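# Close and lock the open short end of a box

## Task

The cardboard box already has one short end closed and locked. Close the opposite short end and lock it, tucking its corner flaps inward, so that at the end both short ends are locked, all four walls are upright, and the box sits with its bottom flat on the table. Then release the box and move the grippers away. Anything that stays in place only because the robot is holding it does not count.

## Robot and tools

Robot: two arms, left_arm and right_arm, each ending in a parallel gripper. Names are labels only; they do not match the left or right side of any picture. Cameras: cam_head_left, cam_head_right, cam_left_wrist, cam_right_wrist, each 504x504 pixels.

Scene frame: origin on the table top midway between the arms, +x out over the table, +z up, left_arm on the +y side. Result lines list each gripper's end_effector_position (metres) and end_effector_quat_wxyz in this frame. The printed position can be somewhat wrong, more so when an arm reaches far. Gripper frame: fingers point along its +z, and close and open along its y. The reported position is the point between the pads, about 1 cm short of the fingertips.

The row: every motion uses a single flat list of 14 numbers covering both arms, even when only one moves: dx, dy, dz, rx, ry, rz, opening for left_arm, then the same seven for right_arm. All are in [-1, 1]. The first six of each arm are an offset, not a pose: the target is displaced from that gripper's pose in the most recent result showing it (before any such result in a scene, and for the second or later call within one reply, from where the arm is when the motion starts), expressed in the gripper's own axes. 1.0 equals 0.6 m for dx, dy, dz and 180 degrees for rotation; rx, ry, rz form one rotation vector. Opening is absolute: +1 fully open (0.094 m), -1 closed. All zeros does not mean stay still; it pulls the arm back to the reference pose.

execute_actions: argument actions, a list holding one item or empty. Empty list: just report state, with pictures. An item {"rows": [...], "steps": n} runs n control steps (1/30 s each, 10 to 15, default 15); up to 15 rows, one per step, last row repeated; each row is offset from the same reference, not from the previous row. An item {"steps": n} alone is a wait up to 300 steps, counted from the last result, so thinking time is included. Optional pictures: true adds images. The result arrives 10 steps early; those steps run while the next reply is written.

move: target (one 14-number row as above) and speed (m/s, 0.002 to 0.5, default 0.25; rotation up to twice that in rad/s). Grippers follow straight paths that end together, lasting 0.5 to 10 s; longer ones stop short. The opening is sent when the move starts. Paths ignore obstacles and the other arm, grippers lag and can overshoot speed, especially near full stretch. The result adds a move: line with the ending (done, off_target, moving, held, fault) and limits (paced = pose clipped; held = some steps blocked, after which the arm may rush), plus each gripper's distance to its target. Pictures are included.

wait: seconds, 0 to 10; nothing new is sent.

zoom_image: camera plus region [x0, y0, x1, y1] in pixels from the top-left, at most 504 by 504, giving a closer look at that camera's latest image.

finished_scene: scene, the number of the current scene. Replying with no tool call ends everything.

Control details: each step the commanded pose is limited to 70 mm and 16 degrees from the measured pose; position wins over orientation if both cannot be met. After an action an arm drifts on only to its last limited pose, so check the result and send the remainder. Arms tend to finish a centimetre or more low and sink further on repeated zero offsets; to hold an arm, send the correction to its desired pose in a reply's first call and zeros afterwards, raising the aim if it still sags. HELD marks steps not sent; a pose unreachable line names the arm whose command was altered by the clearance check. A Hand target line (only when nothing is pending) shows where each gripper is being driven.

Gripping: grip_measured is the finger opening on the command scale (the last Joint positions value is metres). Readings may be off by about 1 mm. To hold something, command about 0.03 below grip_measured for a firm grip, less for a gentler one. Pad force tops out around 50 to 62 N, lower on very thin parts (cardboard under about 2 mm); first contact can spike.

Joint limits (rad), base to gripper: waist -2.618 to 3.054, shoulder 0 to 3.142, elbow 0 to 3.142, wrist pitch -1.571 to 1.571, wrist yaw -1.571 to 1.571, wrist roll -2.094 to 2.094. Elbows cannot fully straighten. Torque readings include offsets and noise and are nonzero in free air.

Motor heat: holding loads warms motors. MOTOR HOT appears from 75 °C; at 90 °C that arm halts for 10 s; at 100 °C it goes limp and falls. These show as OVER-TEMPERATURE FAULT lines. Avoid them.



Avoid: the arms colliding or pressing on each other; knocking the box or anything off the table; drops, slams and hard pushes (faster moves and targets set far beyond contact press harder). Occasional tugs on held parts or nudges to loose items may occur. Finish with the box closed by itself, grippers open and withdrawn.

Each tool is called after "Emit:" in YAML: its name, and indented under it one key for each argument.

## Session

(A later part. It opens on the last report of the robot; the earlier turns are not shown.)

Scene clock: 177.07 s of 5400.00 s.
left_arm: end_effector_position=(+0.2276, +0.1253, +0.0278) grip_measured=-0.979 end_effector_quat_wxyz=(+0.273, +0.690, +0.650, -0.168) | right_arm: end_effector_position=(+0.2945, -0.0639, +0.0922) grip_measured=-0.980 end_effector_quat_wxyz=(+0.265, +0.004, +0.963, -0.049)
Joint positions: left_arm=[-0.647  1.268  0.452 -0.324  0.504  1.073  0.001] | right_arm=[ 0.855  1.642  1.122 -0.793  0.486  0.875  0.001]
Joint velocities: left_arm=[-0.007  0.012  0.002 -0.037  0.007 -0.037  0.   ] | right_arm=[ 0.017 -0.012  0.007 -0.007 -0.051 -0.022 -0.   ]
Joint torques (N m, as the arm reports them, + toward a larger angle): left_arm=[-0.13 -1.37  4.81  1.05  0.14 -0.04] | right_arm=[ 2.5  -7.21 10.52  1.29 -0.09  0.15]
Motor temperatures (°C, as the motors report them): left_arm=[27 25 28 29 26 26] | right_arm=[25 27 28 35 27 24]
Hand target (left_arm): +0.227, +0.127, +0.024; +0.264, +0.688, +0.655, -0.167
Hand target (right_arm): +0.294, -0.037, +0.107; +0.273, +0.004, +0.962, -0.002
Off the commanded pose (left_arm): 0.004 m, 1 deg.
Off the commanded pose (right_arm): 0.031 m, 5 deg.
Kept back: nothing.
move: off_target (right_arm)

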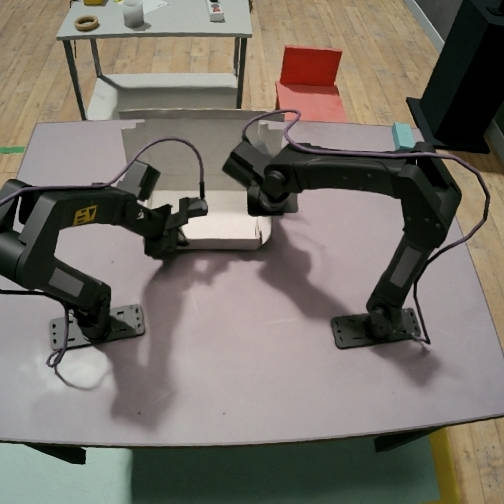

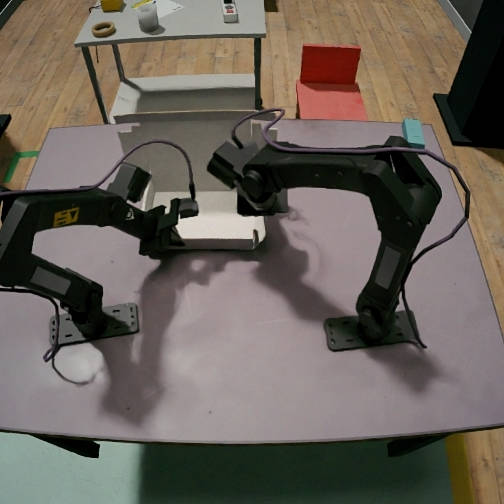

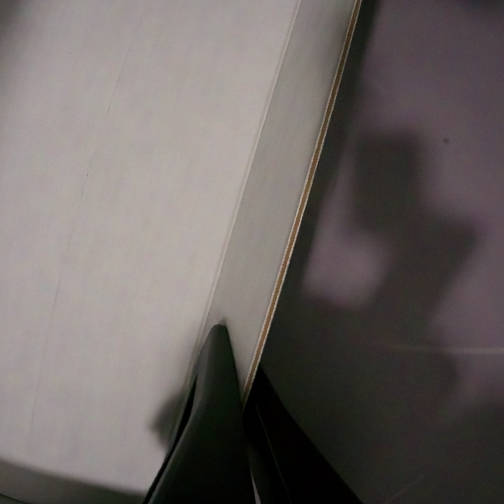

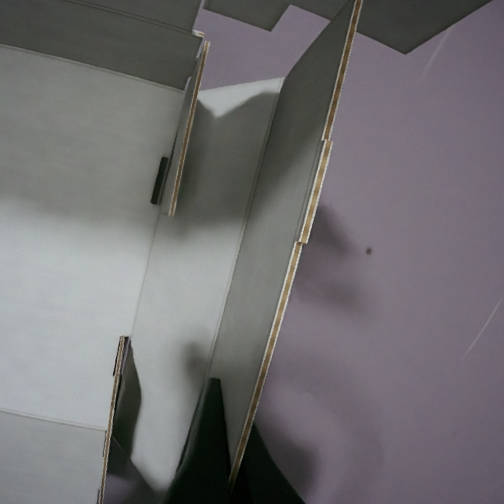

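Emit:
move:
  target: [0.005,-0.004,0.003,0.004,0.004,-0.004,-1, 0.0,0.078,-0.012,-0.04,0,0.024,-1]
  speed: 0.06

Scene clock: 179.10 s of 5400.00 s.
left_arm: end_effector_position=(+0.2261, +0.1259, +0.0271) grip_measured=-0.979 end_effector_quat_wxyz=(+0.269, +0.691, +0.649, -0.168) | right_arm: end_effector_position=(+0.2913, -0.0587, +0.0896) grip_measured=-0.980 end_effector_quat_wxyz=(+0.265, +0.011, +0.963, -0.053)
Joint positions: left_arm=[-0.647  1.268  0.452 -0.332  0.505  1.078  0.001] | right_arm=[ 0.878  1.665  1.138 -0.806  0.498  0.917  0.001]
Joint velocities: left_arm=[ 0.007 -0.007 -0.017  0.037  0.022 -0.037 -0.   ] | right_arm=[-0.007  0.007  0.002 -0.037 -0.037 -0.007 -0.   ]
Joint torques (N m, as the arm reports them, + toward a larger angle): left_arm=[-0.16 -1.54  4.84  1.05  0.2  -0.11] | right_arm=[ 2.94 -5.88  9.99  1.71 -0.51  0.35]
Motor temperatures (°C, as the motors report them): left_arm=[27 25 28 29 26 26] | right_arm=[25 27 28 35 27 24]
Hand target (left_arm): +0.226, +0.127, +0.024; +0.263, +0.688, +0.655, -0.169
Hand target (right_arm): +0.290, -0.019, +0.097; +0.264, +0.021, +0.964, +0.020
Off the commanded pose (left_arm): 0.003 m, 1 deg.
Off the commanded pose (right_arm): 0.042 m, 9 deg.
Kept back: nothing.
move: off_target (right_arm)

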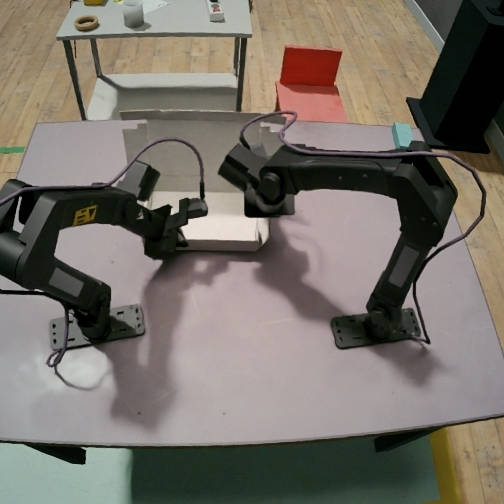

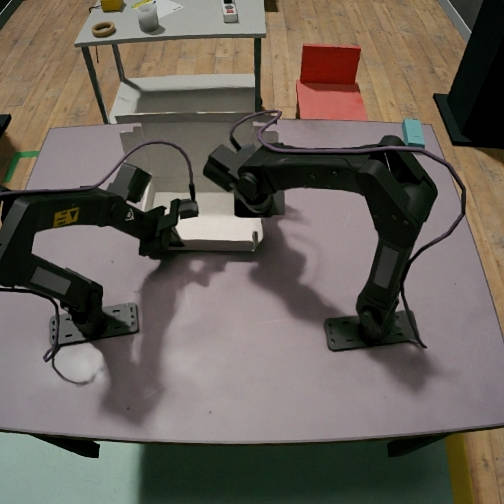

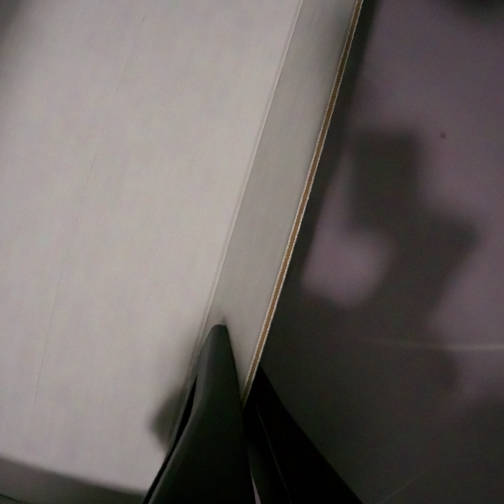

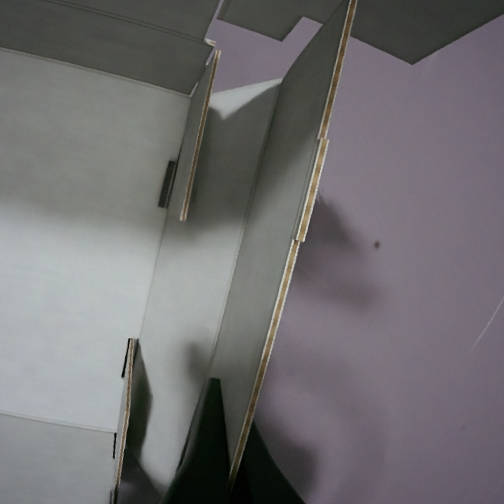

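Emit:
move:
  target: [0.005,0,0.003,0.004,0.004,-0.002,-1, -0.0138,0.0173,-0.025,-0.2973,0.0114,0.1575,-0.043]
  speed: 0.2

Scene clock: 186.03 s of 5400.00 s.
left_arm: end_effector_position=(+0.2274, +0.1263, +0.0269) grip_measured=-0.979 end_effector_quat_wxyz=(+0.269, +0.687, +0.654, -0.167) | right_arm: end_effector_position=(+0.2935, -0.0549, +0.0994) grip_measured=-0.044 end_effector_quat_wxyz=(+0.231, +0.134, +0.867, +0.419)
Joint positions: left_arm=[-0.647  1.268  0.452 -0.328  0.498  1.065  0.001] | right_arm=[ 0.493  1.254  0.454  0.201 -0.287  1.029  0.045]
Joint velocities: left_arm=[-0.007  0.007  0.007  0.007  0.007 -0.037 -0.001] | right_arm=[-0.002 -0.017  0.007  0.037 -0.007 -0.022  0.   ]
Joint torques (N m, as the arm reports them, + toward a larger angle): left_arm=[ 0.26 -0.86  5.35  0.95  0.28  0.18] | right_arm=[-0.15 -3.36  5.88  2.49 -0.49  0.03]
Motor temperatures (°C, as the motors report them): left_arm=[27 25 28 29 26 26] | right_arm=[25 27 28 35 27 24]
Hand target (left_arm): +0.227, +0.127, +0.024; +0.261, +0.691, +0.652, -0.169
Hand target (right_arm): +0.291, -0.048, +0.106; +0.227, +0.123, +0.858, +0.445
Off the commanded pose (left_arm): 0.003 m, 1 deg.
Off the commanded pose (right_arm): 0.011 m, 4 deg.
Kept back: nothing.
After step 90, 0.83 s passed at rest.
move: off_target (right_arm)

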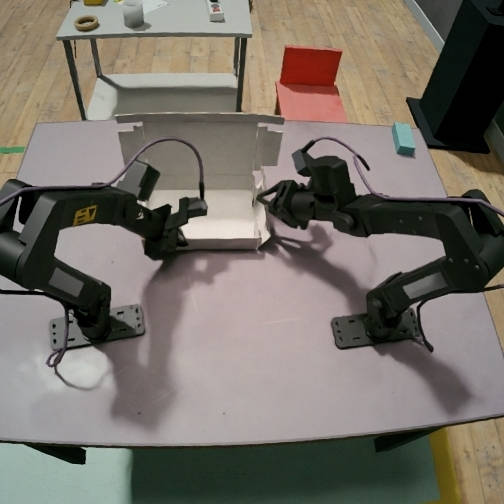

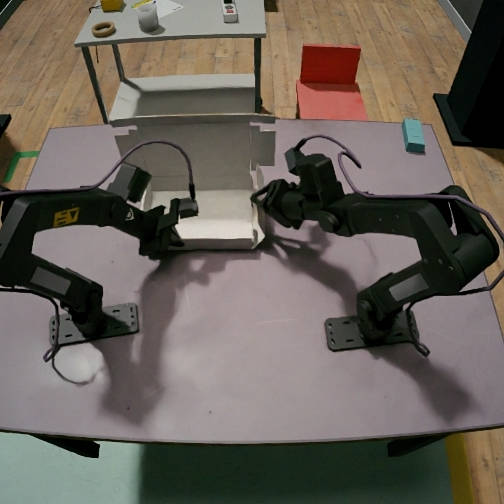

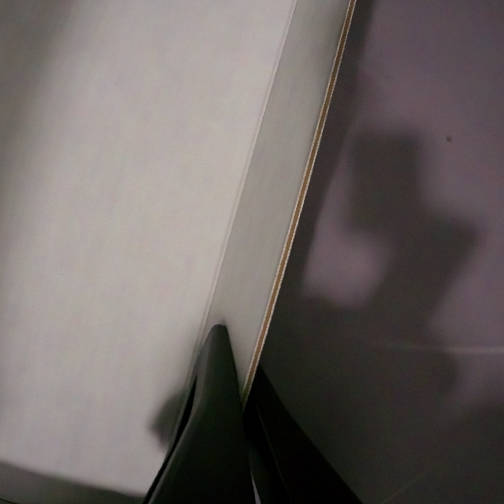

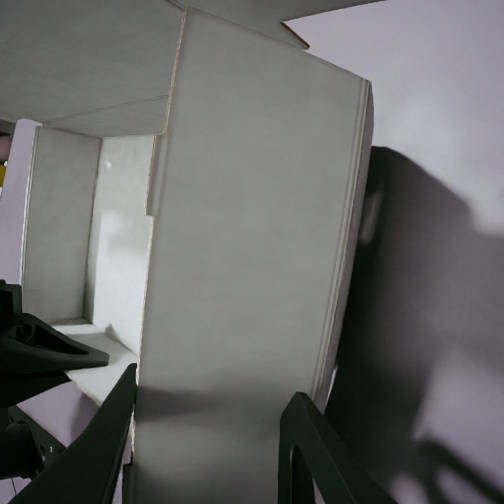

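Emit:
move:
  target: [0.005,0,0.003,0.004,0.004,-0.002,-1, 0.0095,0.0435,0.0092,-0.1392,0.0079,0.0679,0.32]
  speed: 0.12

Scene clock: 191.47 s of 5400.00 s.
left_arm: end_effector_position=(+0.2282, +0.1265, +0.0269) grip_measured=-0.979 end_effector_quat_wxyz=(+0.269, +0.682, +0.660, -0.167) | right_arm: end_effector_position=(+0.2983, -0.0319, +0.1260) grip_measured=+0.318 end_effector_quat_wxyz=(+0.211, +0.167, +0.732, +0.626)
Joint positions: left_arm=[-0.647  1.268  0.452 -0.326  0.495  1.049  0.001] | right_arm=[ 0.446  1.576  0.247  1.183 -0.493  1.4    0.062]
Joint velocities: left_arm=[ 0.017 -0.012  0.017  0.022  0.007  0.007 -0.   ] | right_arm=[-0.007 -0.012 -0.002  0.022  0.022 -0.007 -0.001]
Joint torques (N m, as the arm reports them, + toward a larger angle): left_arm=[ 0.28 -0.87  5.35  0.96  0.25  0.2 ] | right_arm=[-0.47 -3.42  3.13  2.29 -0.21 -0.09]
Motor temperatures (°C, as the motors report them): left_arm=[27 25 28 29 26 26] | right_arm=[25 27 28 36 27 24]
Hand target (left_arm): +0.228, +0.128, +0.024; +0.261, +0.687, +0.657, -0.167
Hand target (right_arm): +0.291, -0.033, +0.116; +0.197, +0.167, +0.740, +0.621
Off the commanded pose (left_arm): 0.003 m, 1 deg.
Off the commanded pose (right_arm): 0.012 m, 2 deg.
Kept back: nothing.
move: off_target (right_arm)

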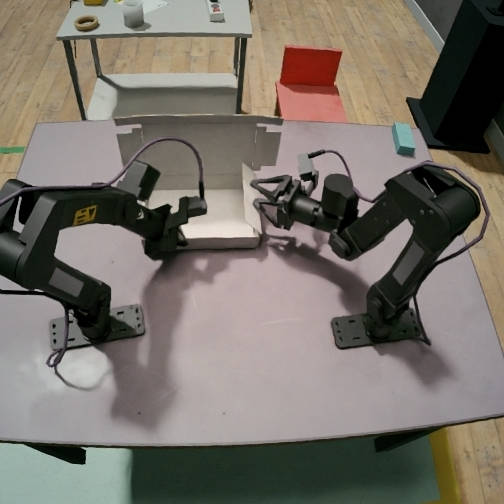

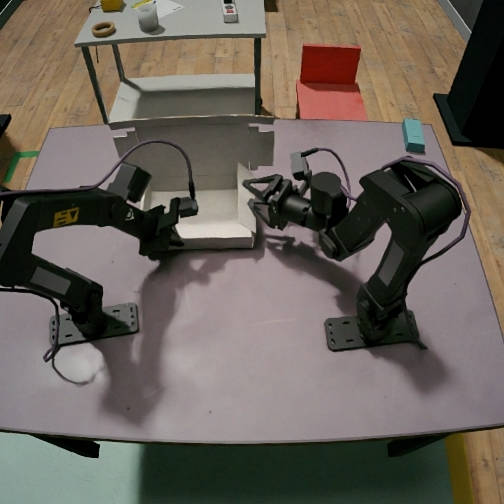

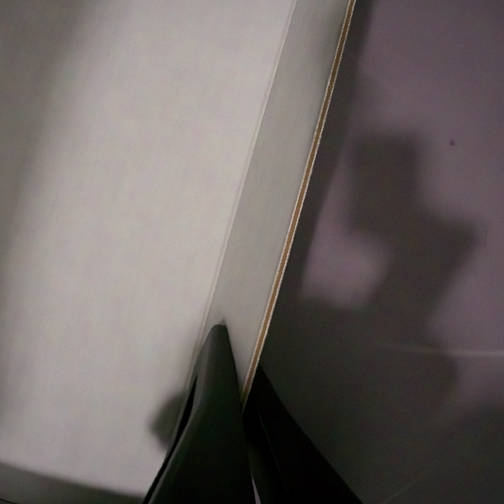

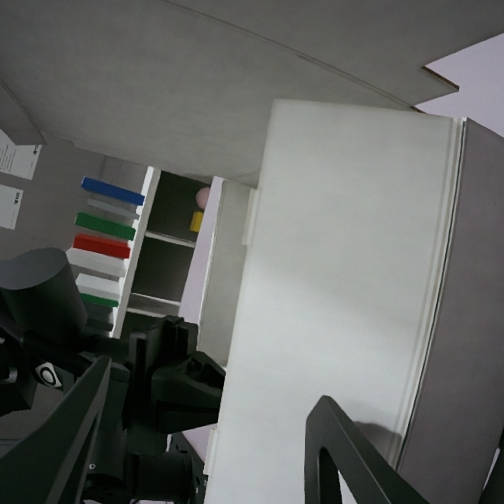

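Emit:
move:
  target: [0.005,0,0.003,0.004,0.004,0.004,-1, 0.0077,-0.089,-0.0037,0.076,0.002,-0.046,-0.19]
  speed: 0.06

Scene clock: 197.27 s of 5400.00 s.
left_arm: end_effector_position=(+0.2284, +0.1266, +0.0269) grip_measured=-0.979 end_effector_quat_wxyz=(+0.269, +0.681, +0.661, -0.167) | right_arm: end_effector_position=(+0.2980, -0.0409, +0.0906) grip_measured=-0.188 end_effector_quat_wxyz=(+0.251, +0.132, +0.788, +0.546)
Joint positions: left_arm=[-0.647  1.268  0.452 -0.325  0.494  1.046  0.001] | right_arm=[ 0.456  1.557  0.247  1.    -0.423  1.176  0.038]
Joint velocities: left_arm=[-0.012 -0.002 -0.002 -0.066 -0.022  0.022 -0.   ] | right_arm=[ 0.002 -0.012  0.017  0.037 -0.022 -0.051 -0.001]
Joint torques (N m, as the arm reports them, + toward a larger angle): left_arm=[ 0.28 -0.88  5.34  0.98  0.22  0.26] | right_arm=[ 1.21 -4.34  6.14  1.36  0.03 -0.26]
Motor temperatures (°C, as the motors report them): left_arm=[27 25 28 29 26 26] | right_arm=[25 27 28 36 27 24]
Hand target (left_arm): +0.229, +0.128, +0.024; +0.261, +0.688, +0.656, -0.165
Hand target (right_arm): +0.293, -0.041, +0.074; +0.234, +0.135, +0.811, +0.519
Off the commanded pose (left_arm): 0.003 m, 1 deg.
Off the commanded pose (right_arm): 0.018 m, 5 deg.
Kept back: nothing.
After step 90, 0.20 s passed at rest.
move: off_target (right_arm)

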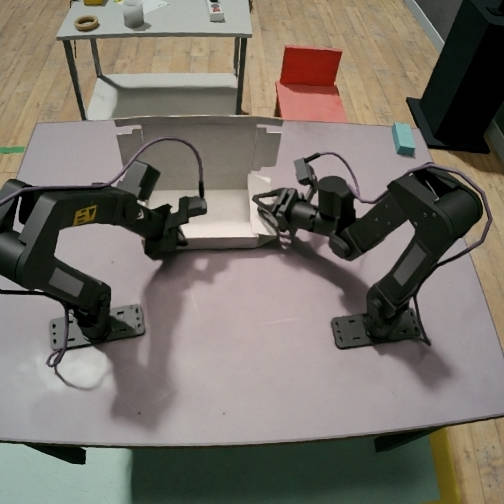

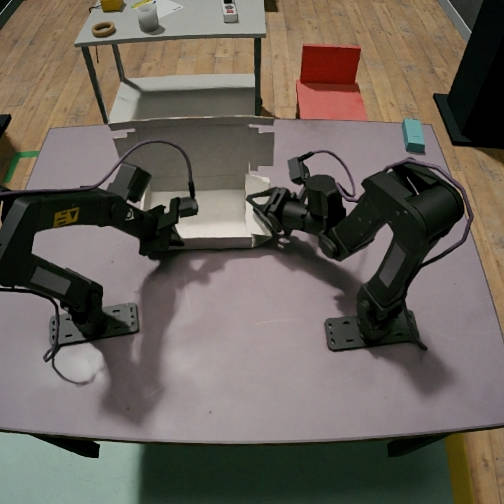

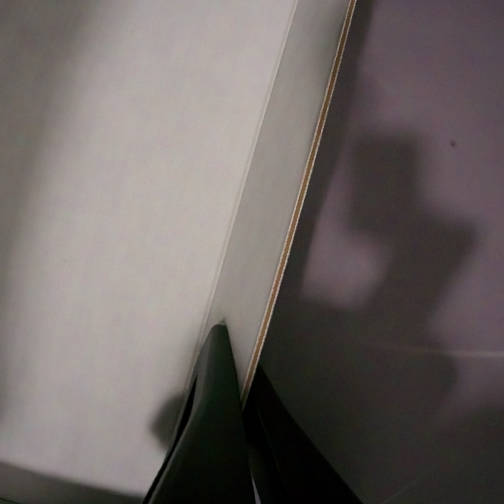

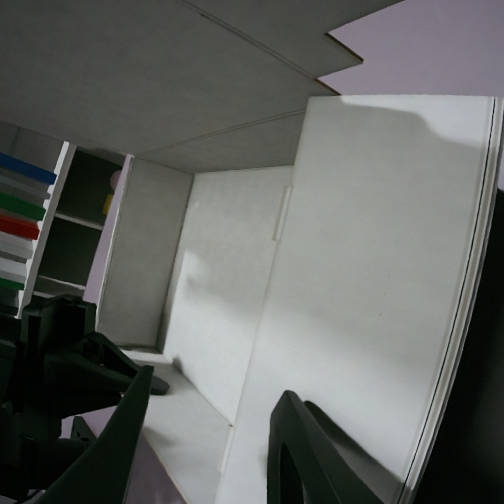

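Emit:
move:
  target: [0.005,0,0.003,0.004,0.004,0.004,-1, 0.005,-0.005,-0.005,0.2393,0.0232,-0.1228,-1]
  speed: 0.2

Scene clock: 204.33 s of 5400.00 s.
left_arm: end_effector_position=(+0.2286, +0.1264, +0.0271) grip_measured=-0.979 end_effector_quat_wxyz=(+0.270, +0.684, +0.658, -0.166) | right_arm: end_effector_position=(+0.2917, -0.0485, +0.0786) grip_measured=-0.992 end_effector_quat_wxyz=(+0.248, +0.054, +0.953, +0.168)
Joint positions: left_arm=[-0.647  1.268  0.452 -0.324  0.495  1.055  0.001] | right_arm=[ 0.728  1.442  0.807 -0.344  0.151  0.872  0.   ]
Joint velocities: left_arm=[ 0.002 -0.012 -0.002 -0.007 -0.051 -0.051  0.   ] | right_arm=[-0.007 -0.017  0.007 -0.051  0.037 -0.037 -0.   ]
Joint torques (N m, as the arm reports them, + toward a larger angle): left_arm=[ 0.28 -0.86  5.35  0.98  0.22  0.15] | right_arm=[ 1.07 -4.36  9.73  1.51  0.23 -0.19]
Motor temperatures (°C, as the motors report them): left_arm=[27 25 28 29 26 26] | right_arm=[25 27 28 36 27 24]
Hand target (left_arm): +0.229, +0.128, +0.024; +0.261, +0.687, +0.657, -0.165
Hand target (right_arm): +0.295, -0.042, +0.087; +0.258, +0.045, +0.951, +0.167
Off the commanded pose (left_arm): 0.004 m, 1 deg.
Off the commanded pose (right_arm): 0.011 m, 1 deg.
Kept back: nothing.
After step 90, 1.33 s passed at rest.
move: off_target (right_arm)

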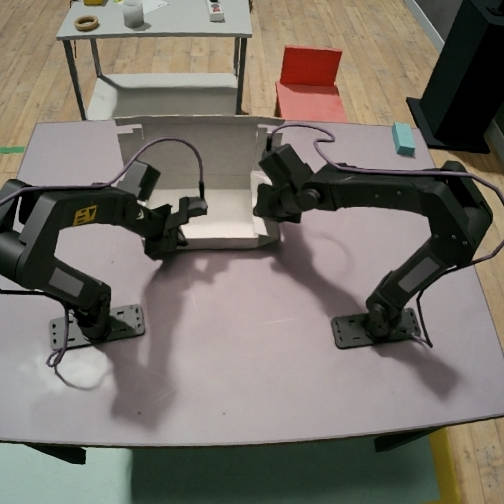

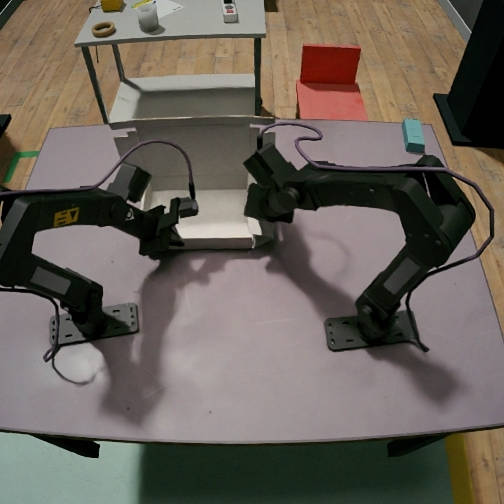

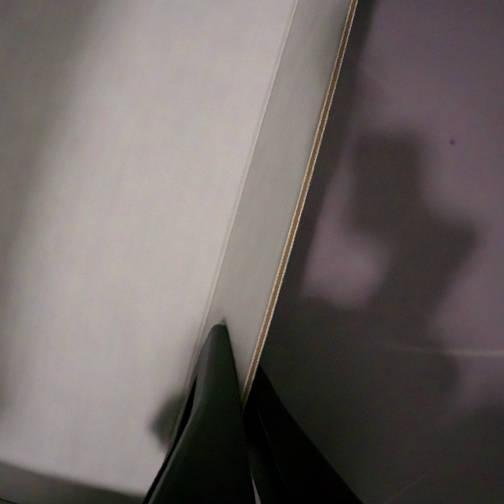

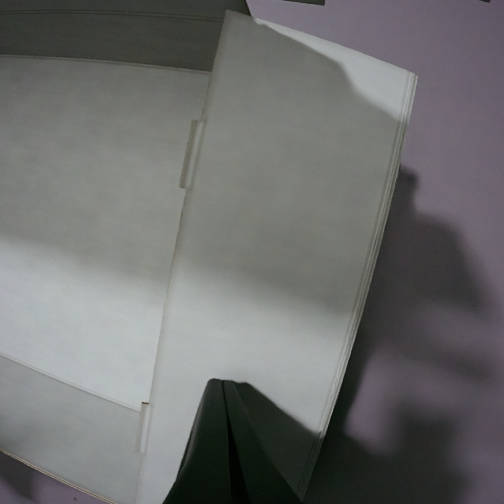

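Emit:
execute_actions:
  actions:
    - {"rows":[[0.005,0,0.003,0.004,0.004,0.002,-1,-0.005,0.007,-0.003,0,0,0,-0.93],[0.005,0,0.003,0.004,0.004,0.002,-1,-0.005,0.005,-0.003,0,0,0,-0.86],[0.005,0,0.003,0.004,0.004,0.002,-1,-0.005,0.003,-0.003,0,0,0,-0.79],[0.005,0,0.003,0.004,0.004,0.002,-1,-0.005,0.001,-0.003,0,0,0,-0.72],[0.005,0,0.003,0.004,0.004,0.002,-1,-0.005,-0.001,-0.003,0,0,0,-0.65],[0.005,0,0.003,0.004,0.004,0.002,-1,-0.005,-0.003,-0.003,0,0,0,-0.58],[0.005,0,0.003,0.004,0.004,0.002,-1,-0.005,-0.005,-0.003,0,0,0,-0.51],[0.005,0,0.003,0.004,0.004,0.002,-1,-0.005,-0.007,-0.003,0,0,0,-0.44],[0.005,0,0.003,0.004,0.004,0.002,-1,-0.005,-0.009,-0.003,0,0,0,-0.37],[0.005,0,0.003,0.004,0.004,0.002,-1,-0.005,-0.011,-0.003,0,0,0,-0.30],[0.005,0,0.003,0.004,0.004,0.002,-1,-0.005,-0.012,-0.003,0,0,0,-0.23],[0.005,0,0.003,0.004,0.004,0.002,-1,-0.005,-0.013,-0.003,0,0,0,-0.16],[0.005,0,0.003,0.004,0.004,0.002,-1,-0.005,-0.014,-0.003,0,0,0,-0.09],[0.005,0,0.003,0.004,0.004,0.002,-1,-0.005,-0.015,-0.003,0,0,0,-0.02],[0.005,0,0.003,0.004,0.004,0.002,-1,-0.005,-0.015,-0.003,0,0,0,-0.02]]}

Emit:
wait:
  seconds: 0.3

Scene clock: 205.73 s of 5400.00 s.
left_arm: end_effector_position=(+0.2286, +0.1264, +0.0271) grip_measured=-0.979 end_effector_quat_wxyz=(+0.270, +0.684, +0.657, -0.165) | right_arm: end_effector_position=(+0.2907, -0.0487, +0.0779) grip_measured=-0.683 end_effector_quat_wxyz=(+0.245, +0.053, +0.953, +0.167)
Joint positions: left_arm=[-0.647  1.268  0.452 -0.324  0.495  1.057  0.001] | right_arm=[ 0.728  1.442  0.807 -0.349  0.147  0.872  0.015]
Joint velocities: left_arm=[ 0.002 -0.002  0.007 -0.007  0.037  0.066 -0.   ] | right_arm=[-0.002 -0.007 -0.002 -0.037 -0.037  0.007  0.062]
Joint torques (N m, as the arm reports them, + toward a larger angle): left_arm=[ 0.29 -0.86  5.36  0.99  0.22  0.19] | right_arm=[-0.76 -5.29  7.83  1.55  0.1  -0.09]
Motor temperatures (°C, as the motors report them): left_arm=[27 25 28 29 26 26] | right_arm=[25 27 28 36 27 24]
Steps of this call (steps 1 to 37: nothing new was sent; steps 38 to 42: the first 5 steps of this action). Readings (end_effector_position):
38: left_arm (+0.2286, +0.1264, +0.0271) | right_arm (+0.2914, -0.0489, +0.0783)
39: left_arm (+0.2286, +0.1264, +0.0271) | right_arm (+0.2912, -0.0489, +0.0781)
41: left_arm (+0.2286, +0.1264, +0.0271) | right_arm (+0.2908, -0.0489, +0.0779)
42: the state above

Scene clock: 206.37 s of 5400.00 s.
left_arm: end_effector_position=(+0.2286, +0.1264, +0.0271) grip_measured=-0.979 end_effector_quat_wxyz=(+0.270, +0.685, +0.656, -0.165) | right_arm: end_effector_position=(+0.2932, -0.0515, +0.0776) grip_measured=-0.022 end_effector_quat_wxyz=(+0.242, +0.055, +0.954, +0.169)
Joint positions: left_arm=[-0.647  1.268  0.452 -0.324  0.495  1.058  0.001] | right_arm=[ 0.709  1.442  0.807 -0.349  0.132  0.861  0.046]
Joint velocities: left_arm=[ 0.002 -0.022 -0.012  0.037  0.007 -0.022  0.001] | right_arm=[ 0.012 -0.002  0.012  0.007  0.022  0.007 -0.001]
Joint torques (N m, as the arm reports them, + toward a larger angle): left_arm=[ 0.28 -0.86  5.36  0.99  0.22  0.15] | right_arm=[-1.14 -6.45  5.29  1.67  0.08 -0.16]
Motor temperatures (°C, as the motors report them): left_arm=[27 25 28 29 26 26] | right_arm=[25 27 28 36 27 24]
Hand target (left_arm): +0.229, +0.128, +0.024; +0.262, +0.688, +0.656, -0.164
Hand target (right_arm): +0.293, -0.058, +0.078; +0.248, +0.054, +0.953, +0.167
Off the commanded pose (left_arm): 0.003 m, 1 deg.
Off the commanded pose (right_arm): 0.007 m, 1 deg.
Kept back: nothing.
Steps of this call (steps 1 to 10: the last 10 steps of your previous action; steps 11 to 19: nothing new was sent). Readings (end_effector_position):
1: left_arm (+0.2286, +0.1264, +0.0271) | right_arm (+0.2906, -0.0486, +0.0779)
2: left_arm (+0.2286, +0.1264, +0.0271) | right_arm (+0.2904, -0.0484, +0.0779)
4: left_arm (+0.2286, +0.1264, +0.0271) | right_arm (+0.2905, -0.0485, +0.0778)
8: left_arm (+0.2286, +0.1264, +0.0271) | right_arm (+0.2926, -0.0508, +0.0777)
19: the state above

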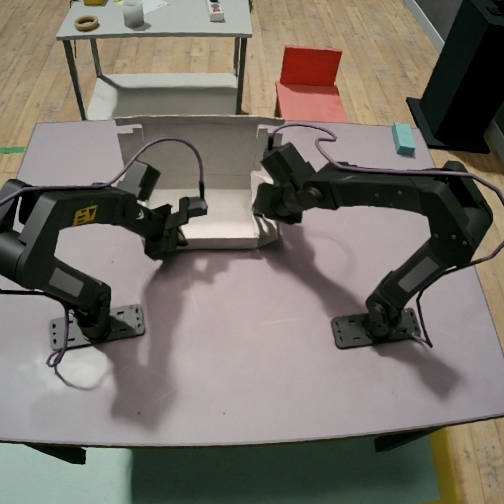

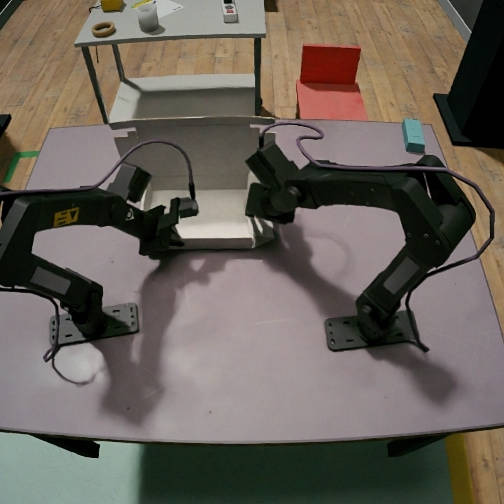

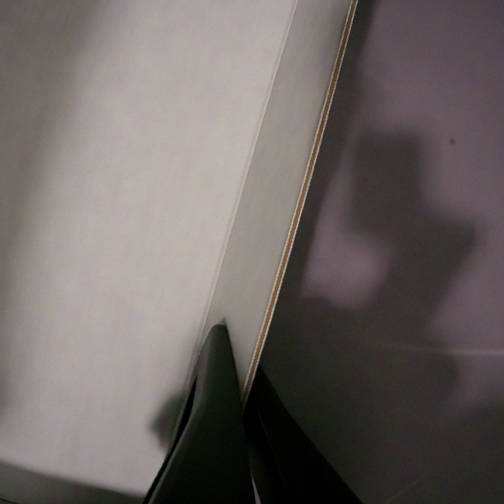

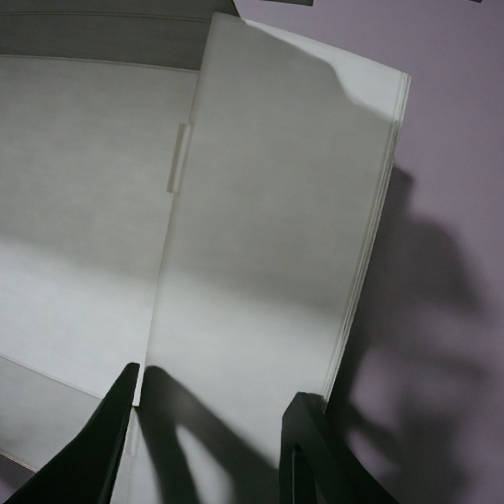

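Emit:
move:
  target: [0.005,0,0.003,0.004,0.004,0.002,-1, -0.003,-0.045,-0.006,0,0,0,-0.15]
  speed: 0.05

Scene clock: 207.90 s of 5400.00 s.
left_arm: end_effector_position=(+0.2287, +0.1264, +0.0271) grip_measured=-0.979 end_effector_quat_wxyz=(+0.271, +0.685, +0.656, -0.165) | right_arm: end_effector_position=(+0.2914, -0.0742, +0.0700) grip_measured=-0.148 end_effector_quat_wxyz=(+0.234, +0.058, +0.956, +0.166)
Joint positions: left_arm=[-0.647  1.268  0.452 -0.323  0.495  1.058  0.001] | right_arm=[ 0.644  1.396  0.745 -0.345  0.09   0.814  0.04 ]
Joint velocities: left_arm=[-0.027 -0.017 -0.002 -0.037  0.051 -0.095  0.   ] | right_arm=[-0.002  0.002  0.002 -0.022 -0.007 -0.007 -0.001]
Joint torques (N m, as the arm reports them, + toward a larger angle): left_arm=[ 0.29 -0.88  5.35  0.99  0.22  0.17] | right_arm=[-1.02 -5.99  5.53  1.8   0.11 -0.16]
Motor temperatures (°C, as the motors report them): left_arm=[27 25 28 29 26 26] | right_arm=[25 27 28 36 27 24]
Hand target (left_arm): +0.229, +0.128, +0.024; +0.263, +0.689, +0.655, -0.164
Hand target (right_arm): +0.293, -0.078, +0.072; +0.242, +0.055, +0.954, +0.168
Off the commanded pose (left_arm): 0.004 m, 1 deg.
Off the commanded pose (right_arm): 0.005 m, 1 deg.
Kept back: nothing.
move: done

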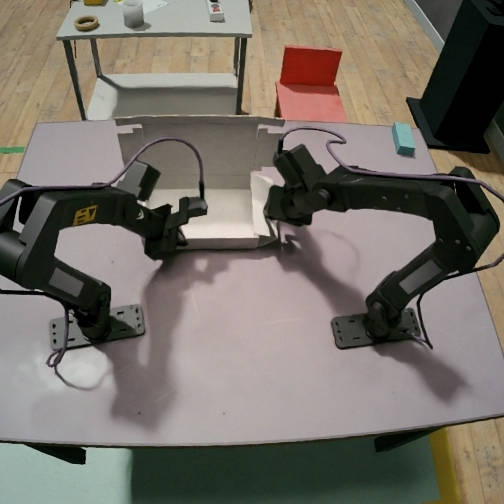

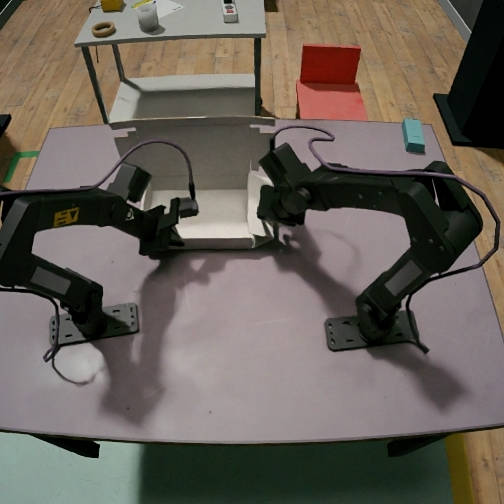

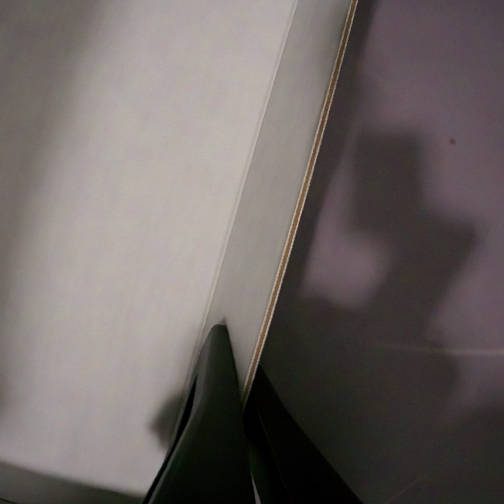

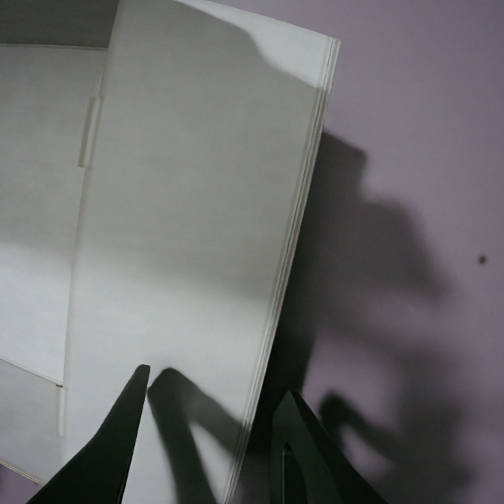

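Emit:
move:
  target: [0.005,0,0.003,0.004,0.004,0.002,-1, 0.012,-0.0045,0.024,-0.1743,-0.0085,0.0846,-0.15]
  speed: 0.2

Scene clock: 211.50 s of 5400.00 s.
left_arm: end_effector_position=(+0.2288, +0.1264, +0.0271) grip_measured=-0.979 end_effector_quat_wxyz=(+0.271, +0.685, +0.656, -0.165) | right_arm: end_effector_position=(+0.2919, -0.0674, +0.0590) grip_measured=-0.148 end_effector_quat_wxyz=(+0.228, +0.117, +0.858, +0.446)
Joint positions: left_arm=[-0.647  1.268  0.452 -0.323  0.495  1.059  0.001] | right_arm=[ 0.4    1.417  0.304  0.535 -0.417  0.976  0.04 ]
Joint velocities: left_arm=[ 0.002  0.002 -0.017 -0.037 -0.051 -0.037 -0.   ] | right_arm=[ 0.012  0.002  0.007 -0.007  0.007 -0.066  0.001]
Joint torques (N m, as the arm reports them, + toward a larger angle): left_arm=[ 0.29 -0.87  5.36  0.98  0.22  0.17] | right_arm=[-0.93 -3.23  4.13  2.33 -0.22 -0.07]
Motor temperatures (°C, as the motors report them): left_arm=[27 25 28 29 26 26] | right_arm=[25 27 28 36 27 24]
Hand target (left_arm): +0.229, +0.128, +0.024; +0.263, +0.689, +0.655, -0.164
Hand target (right_arm): +0.290, -0.072, +0.055; +0.227, +0.120, +0.857, +0.446
Off the commanded pose (left_arm): 0.004 m, 1 deg.
Off the commanded pose (right_arm): 0.006 m, 0 deg.
Kept back: nothing.
move: done

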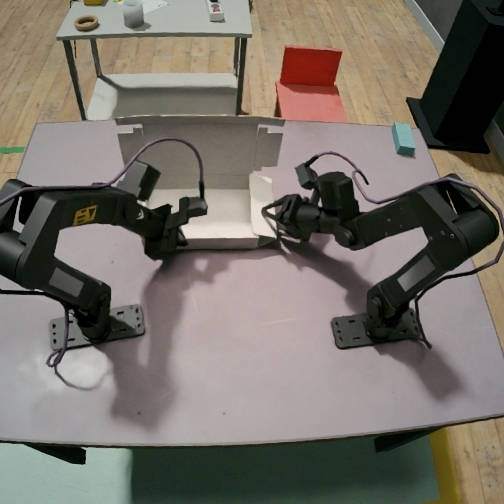

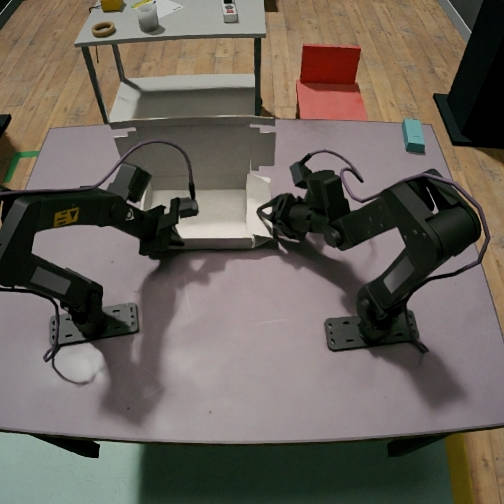

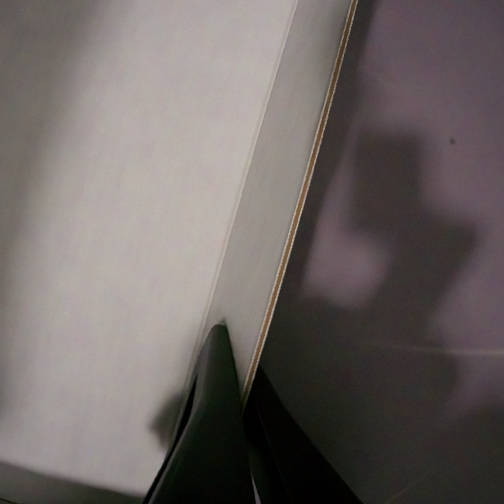

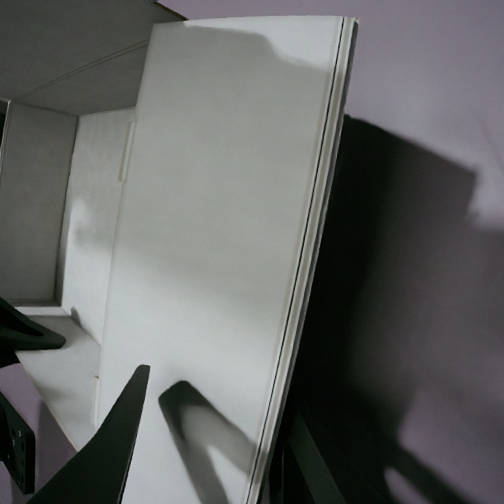

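Emit:
move:
  target: [0.005,0,0.003,0.004,0.004,0.002,-1, 0.026,0.0675,0.0457,0.0967,0,-0.055,-0.15]
  speed: 0.08

Scene clock: 214.63 s of 5400.00 s.
left_arm: end_effector_position=(+0.2297, +0.1275, +0.0268) grip_measured=-0.979 end_effector_quat_wxyz=(+0.269, +0.680, +0.662, -0.164) | right_arm: end_effector_position=(+0.2917, -0.0373, +0.0638) grip_measured=-0.148 end_effector_quat_wxyz=(+0.248, +0.094, +0.926, +0.269)
Joint positions: left_arm=[-0.643  1.268  0.452 -0.323  0.491  1.047  0.001] | right_arm=[ 0.689  1.427  0.627 -0.024  0.028  0.957  0.04 ]
Joint velocities: left_arm=[ 0.007  0.002  0.012 -0.007 -0.081 -0.051 -0.   ] | right_arm=[-0.012 -0.007  0.007 -0.022  0.051  0.037  0.   ]
Joint torques (N m, as the arm reports them, + toward a larger angle): left_arm=[ 0.01 -0.88  5.35  0.99  0.25  0.28] | right_arm=[ 2.   -3.43  9.85  1.94 -0.24 -0.11]
Motor temperatures (°C, as the motors report them): left_arm=[27 25 28 29 26 26] | right_arm=[25 27 28 36 27 24]
Hand target (left_arm): +0.229, +0.128, +0.024; +0.263, +0.689, +0.655, -0.164
Hand target (right_arm): +0.291, -0.019, +0.074; +0.247, +0.075, +0.922, +0.289
Off the commanded pose (left_arm): 0.003 m, 2 deg.
Off the commanded pose (right_arm): 0.022 m, 3 deg.
Kept back: nothing.
move: off_target (right_arm)

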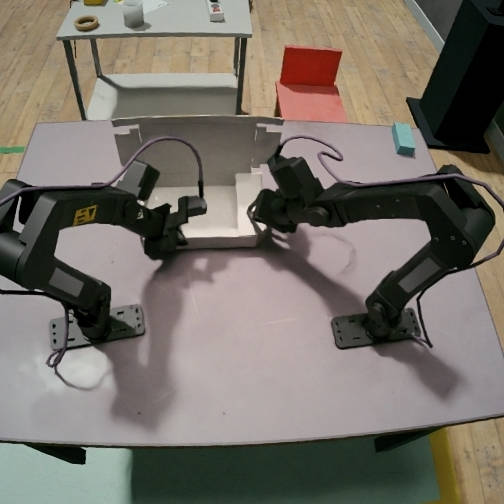

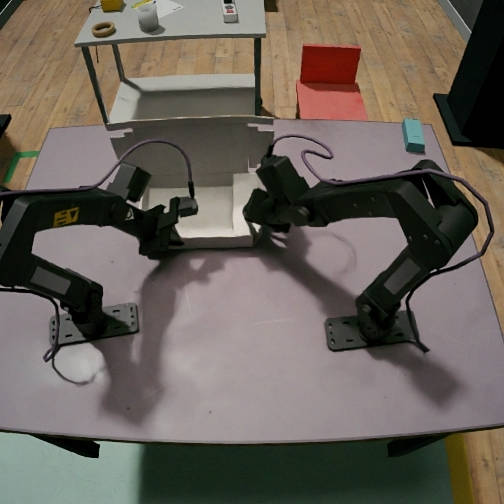

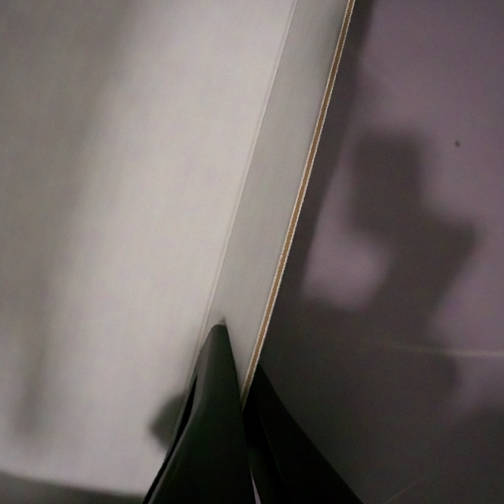

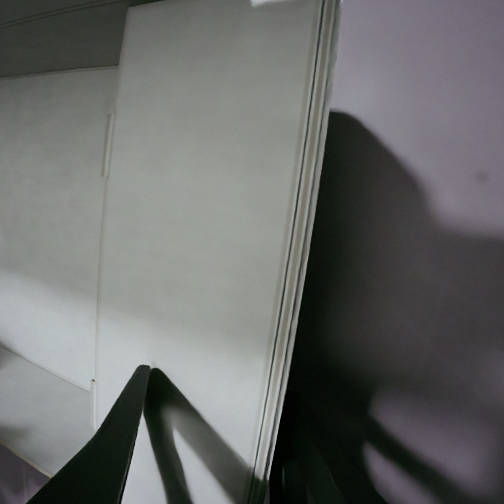

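Emit:
move:
  target: [-0.013,0,0.016,0.012,0,0.015,-1, 0.018,0.045,0.0145,-0.024,0.001,0.014,-0.15]
  speed: 0.05

Scene clock: 216.77 s of 5400.00 s.
left_arm: end_effector_position=(+0.2310, +0.1270, +0.0272) grip_measured=-0.979 end_effector_quat_wxyz=(+0.258, +0.678, +0.668, -0.166) | right_arm: end_effector_position=(+0.2938, -0.0369, +0.0624) grip_measured=-0.148 end_effector_quat_wxyz=(+0.260, +0.120, +0.922, +0.261)
Joint positions: left_arm=[-0.648  1.288  0.479 -0.352  0.482  1.038  0.001] | right_arm=[ 0.718  1.439  0.628 -0.01   0.094  1.017  0.04 ]
Joint velocities: left_arm=[-0.002  0.012 -0.012 -0.007  0.007 -0.022 -0.001] | right_arm=[ 0.017 -0.007  0.002  0.007  0.007 -0.037 -0.001]
Joint torques (N m, as the arm reports them, + toward a larger angle): left_arm=[-2.76  0.45  5.31  1.32  0.38  0.33] | right_arm=[ 3.1  -3.07  7.56  2.57 -0.63  0.17]
Motor temperatures (°C, as the motors report them): left_arm=[27 25 28 29 26 26] | right_arm=[25 27 28 36 27 24]
Hand target (left_arm): +0.230, +0.116, +0.024; +0.260, +0.700, +0.643, -0.170
Hand target (right_arm): +0.286, -0.010, +0.069; +0.242, +0.103, +0.915, +0.307
Off the commanded pose (left_arm): 0.012 m, 4 deg.
Off the commanded pose (right_arm): 0.031 m, 6 deg.
Kept back: nothing.
move: off_target (left_arm, right_arm)

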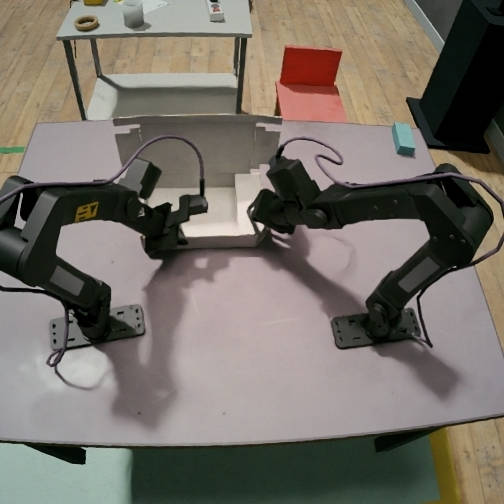

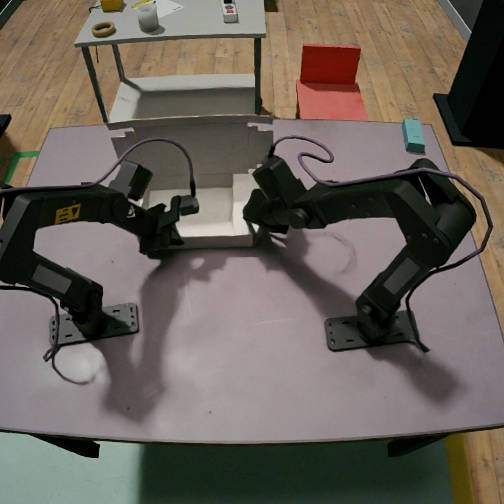

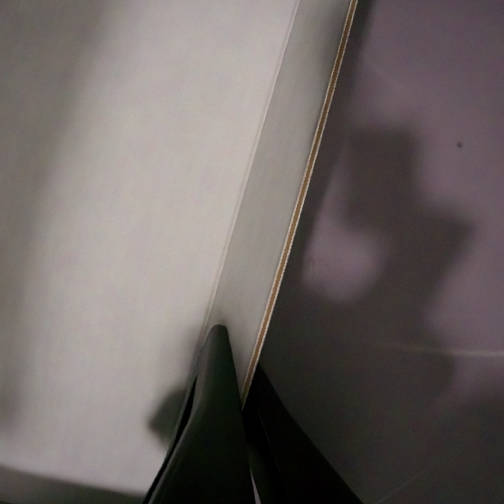

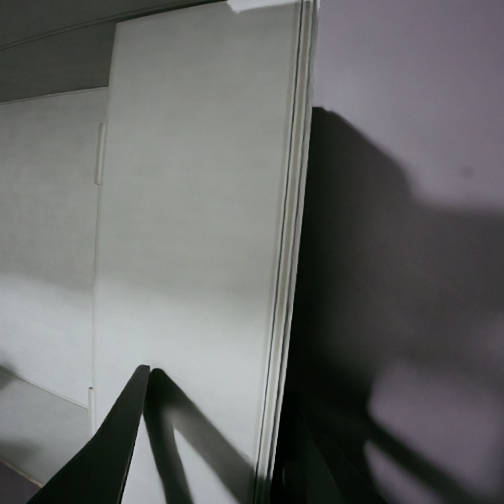

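Emit:
zoom_image:
  camera: "cam_head_left"
  region: [200, 150, 320, 260]

Region (200, 150, 320, 260) of cam_head_left's 504x504 image, scaled by 4.200, with more detail than that image has; it fills the top 462 rows of this view, and the rest is white.

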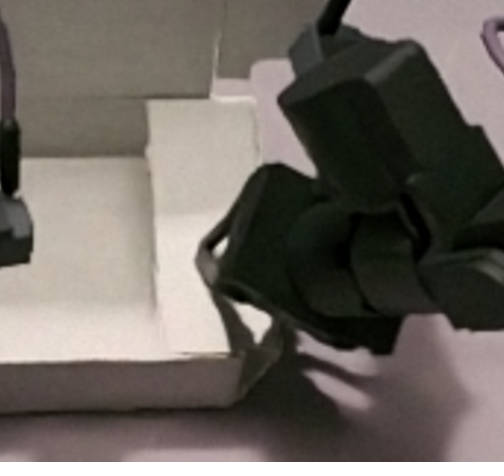

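Emit:
move:
  target: [-0.001,-0.004,0.007,0.01,0,0.013,-1, 0.001,0.032,-0.01,-0.1039,0.0207,0.0318,0.064]
  speed: 0.12

Scene clock: 220.63 s of 5400.00 s.
left_arm: end_effector_position=(+0.2307, +0.1269, +0.0273) grip_measured=-0.979 end_effector_quat_wxyz=(+0.258, +0.681, +0.665, -0.166) | right_arm: end_effector_position=(+0.2947, -0.0409, +0.0606) grip_measured=+0.062 end_effector_quat_wxyz=(+0.236, +0.136, +0.887, +0.374)
Joint positions: left_arm=[-0.647  1.288  0.479 -0.353  0.485  1.047  0.001] | right_arm=[ 0.59   1.42   0.456  0.301 -0.149  1.043  0.05 ]
Joint velocities: left_arm=[-0.012 -0.002 -0.002 -0.051  0.022  0.007 -0.   ] | right_arm=[ 0.022 -0.007 -0.002  0.007 -0.022 -0.007  0.   ]
Joint torques (N m, as the arm reports them, + toward a larger angle): left_arm=[-0.6  -0.06  5.65  0.98  0.34  0.38] | right_arm=[ 0.62 -4.93  5.62  2.83 -0.77  0.13]
Motor temperatures (°C, as the motors report them): left_arm=[27 25 28 29 26 26] | right_arm=[25 27 28 37 27 24]
Hand target (left_arm): +0.229, +0.124, +0.024; +0.251, +0.695, +0.652, -0.171
Hand target (right_arm): +0.291, -0.025, +0.078; +0.231, +0.114, +0.870, +0.421
Off the commanded pose (left_arm): 0.005 m, 3 deg.
Off the commanded pose (right_arm): 0.024 m, 7 deg.
Kept back: nothing.
move: off_target (left_arm, right_arm)

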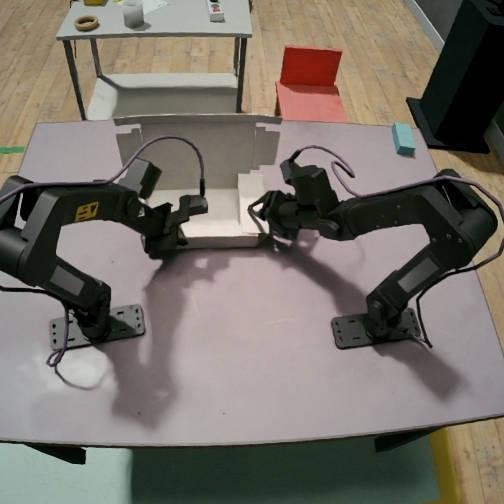

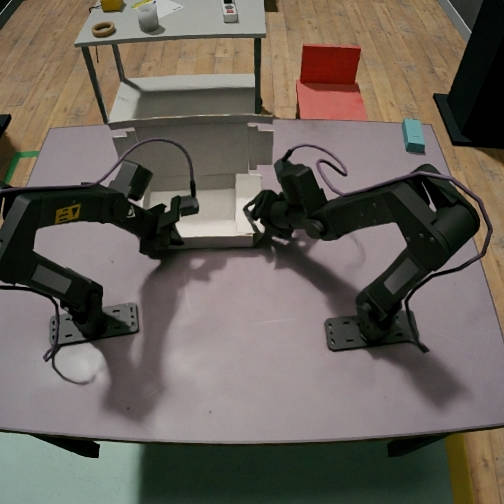

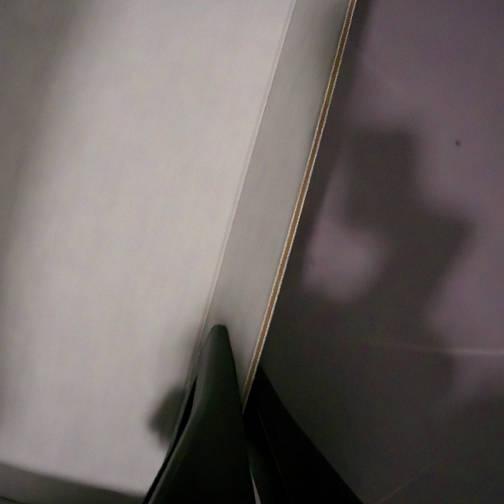

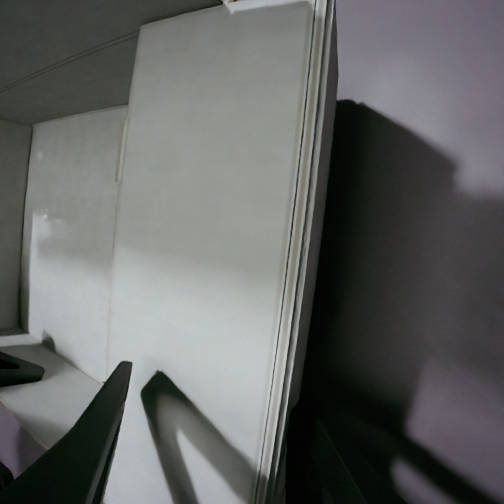

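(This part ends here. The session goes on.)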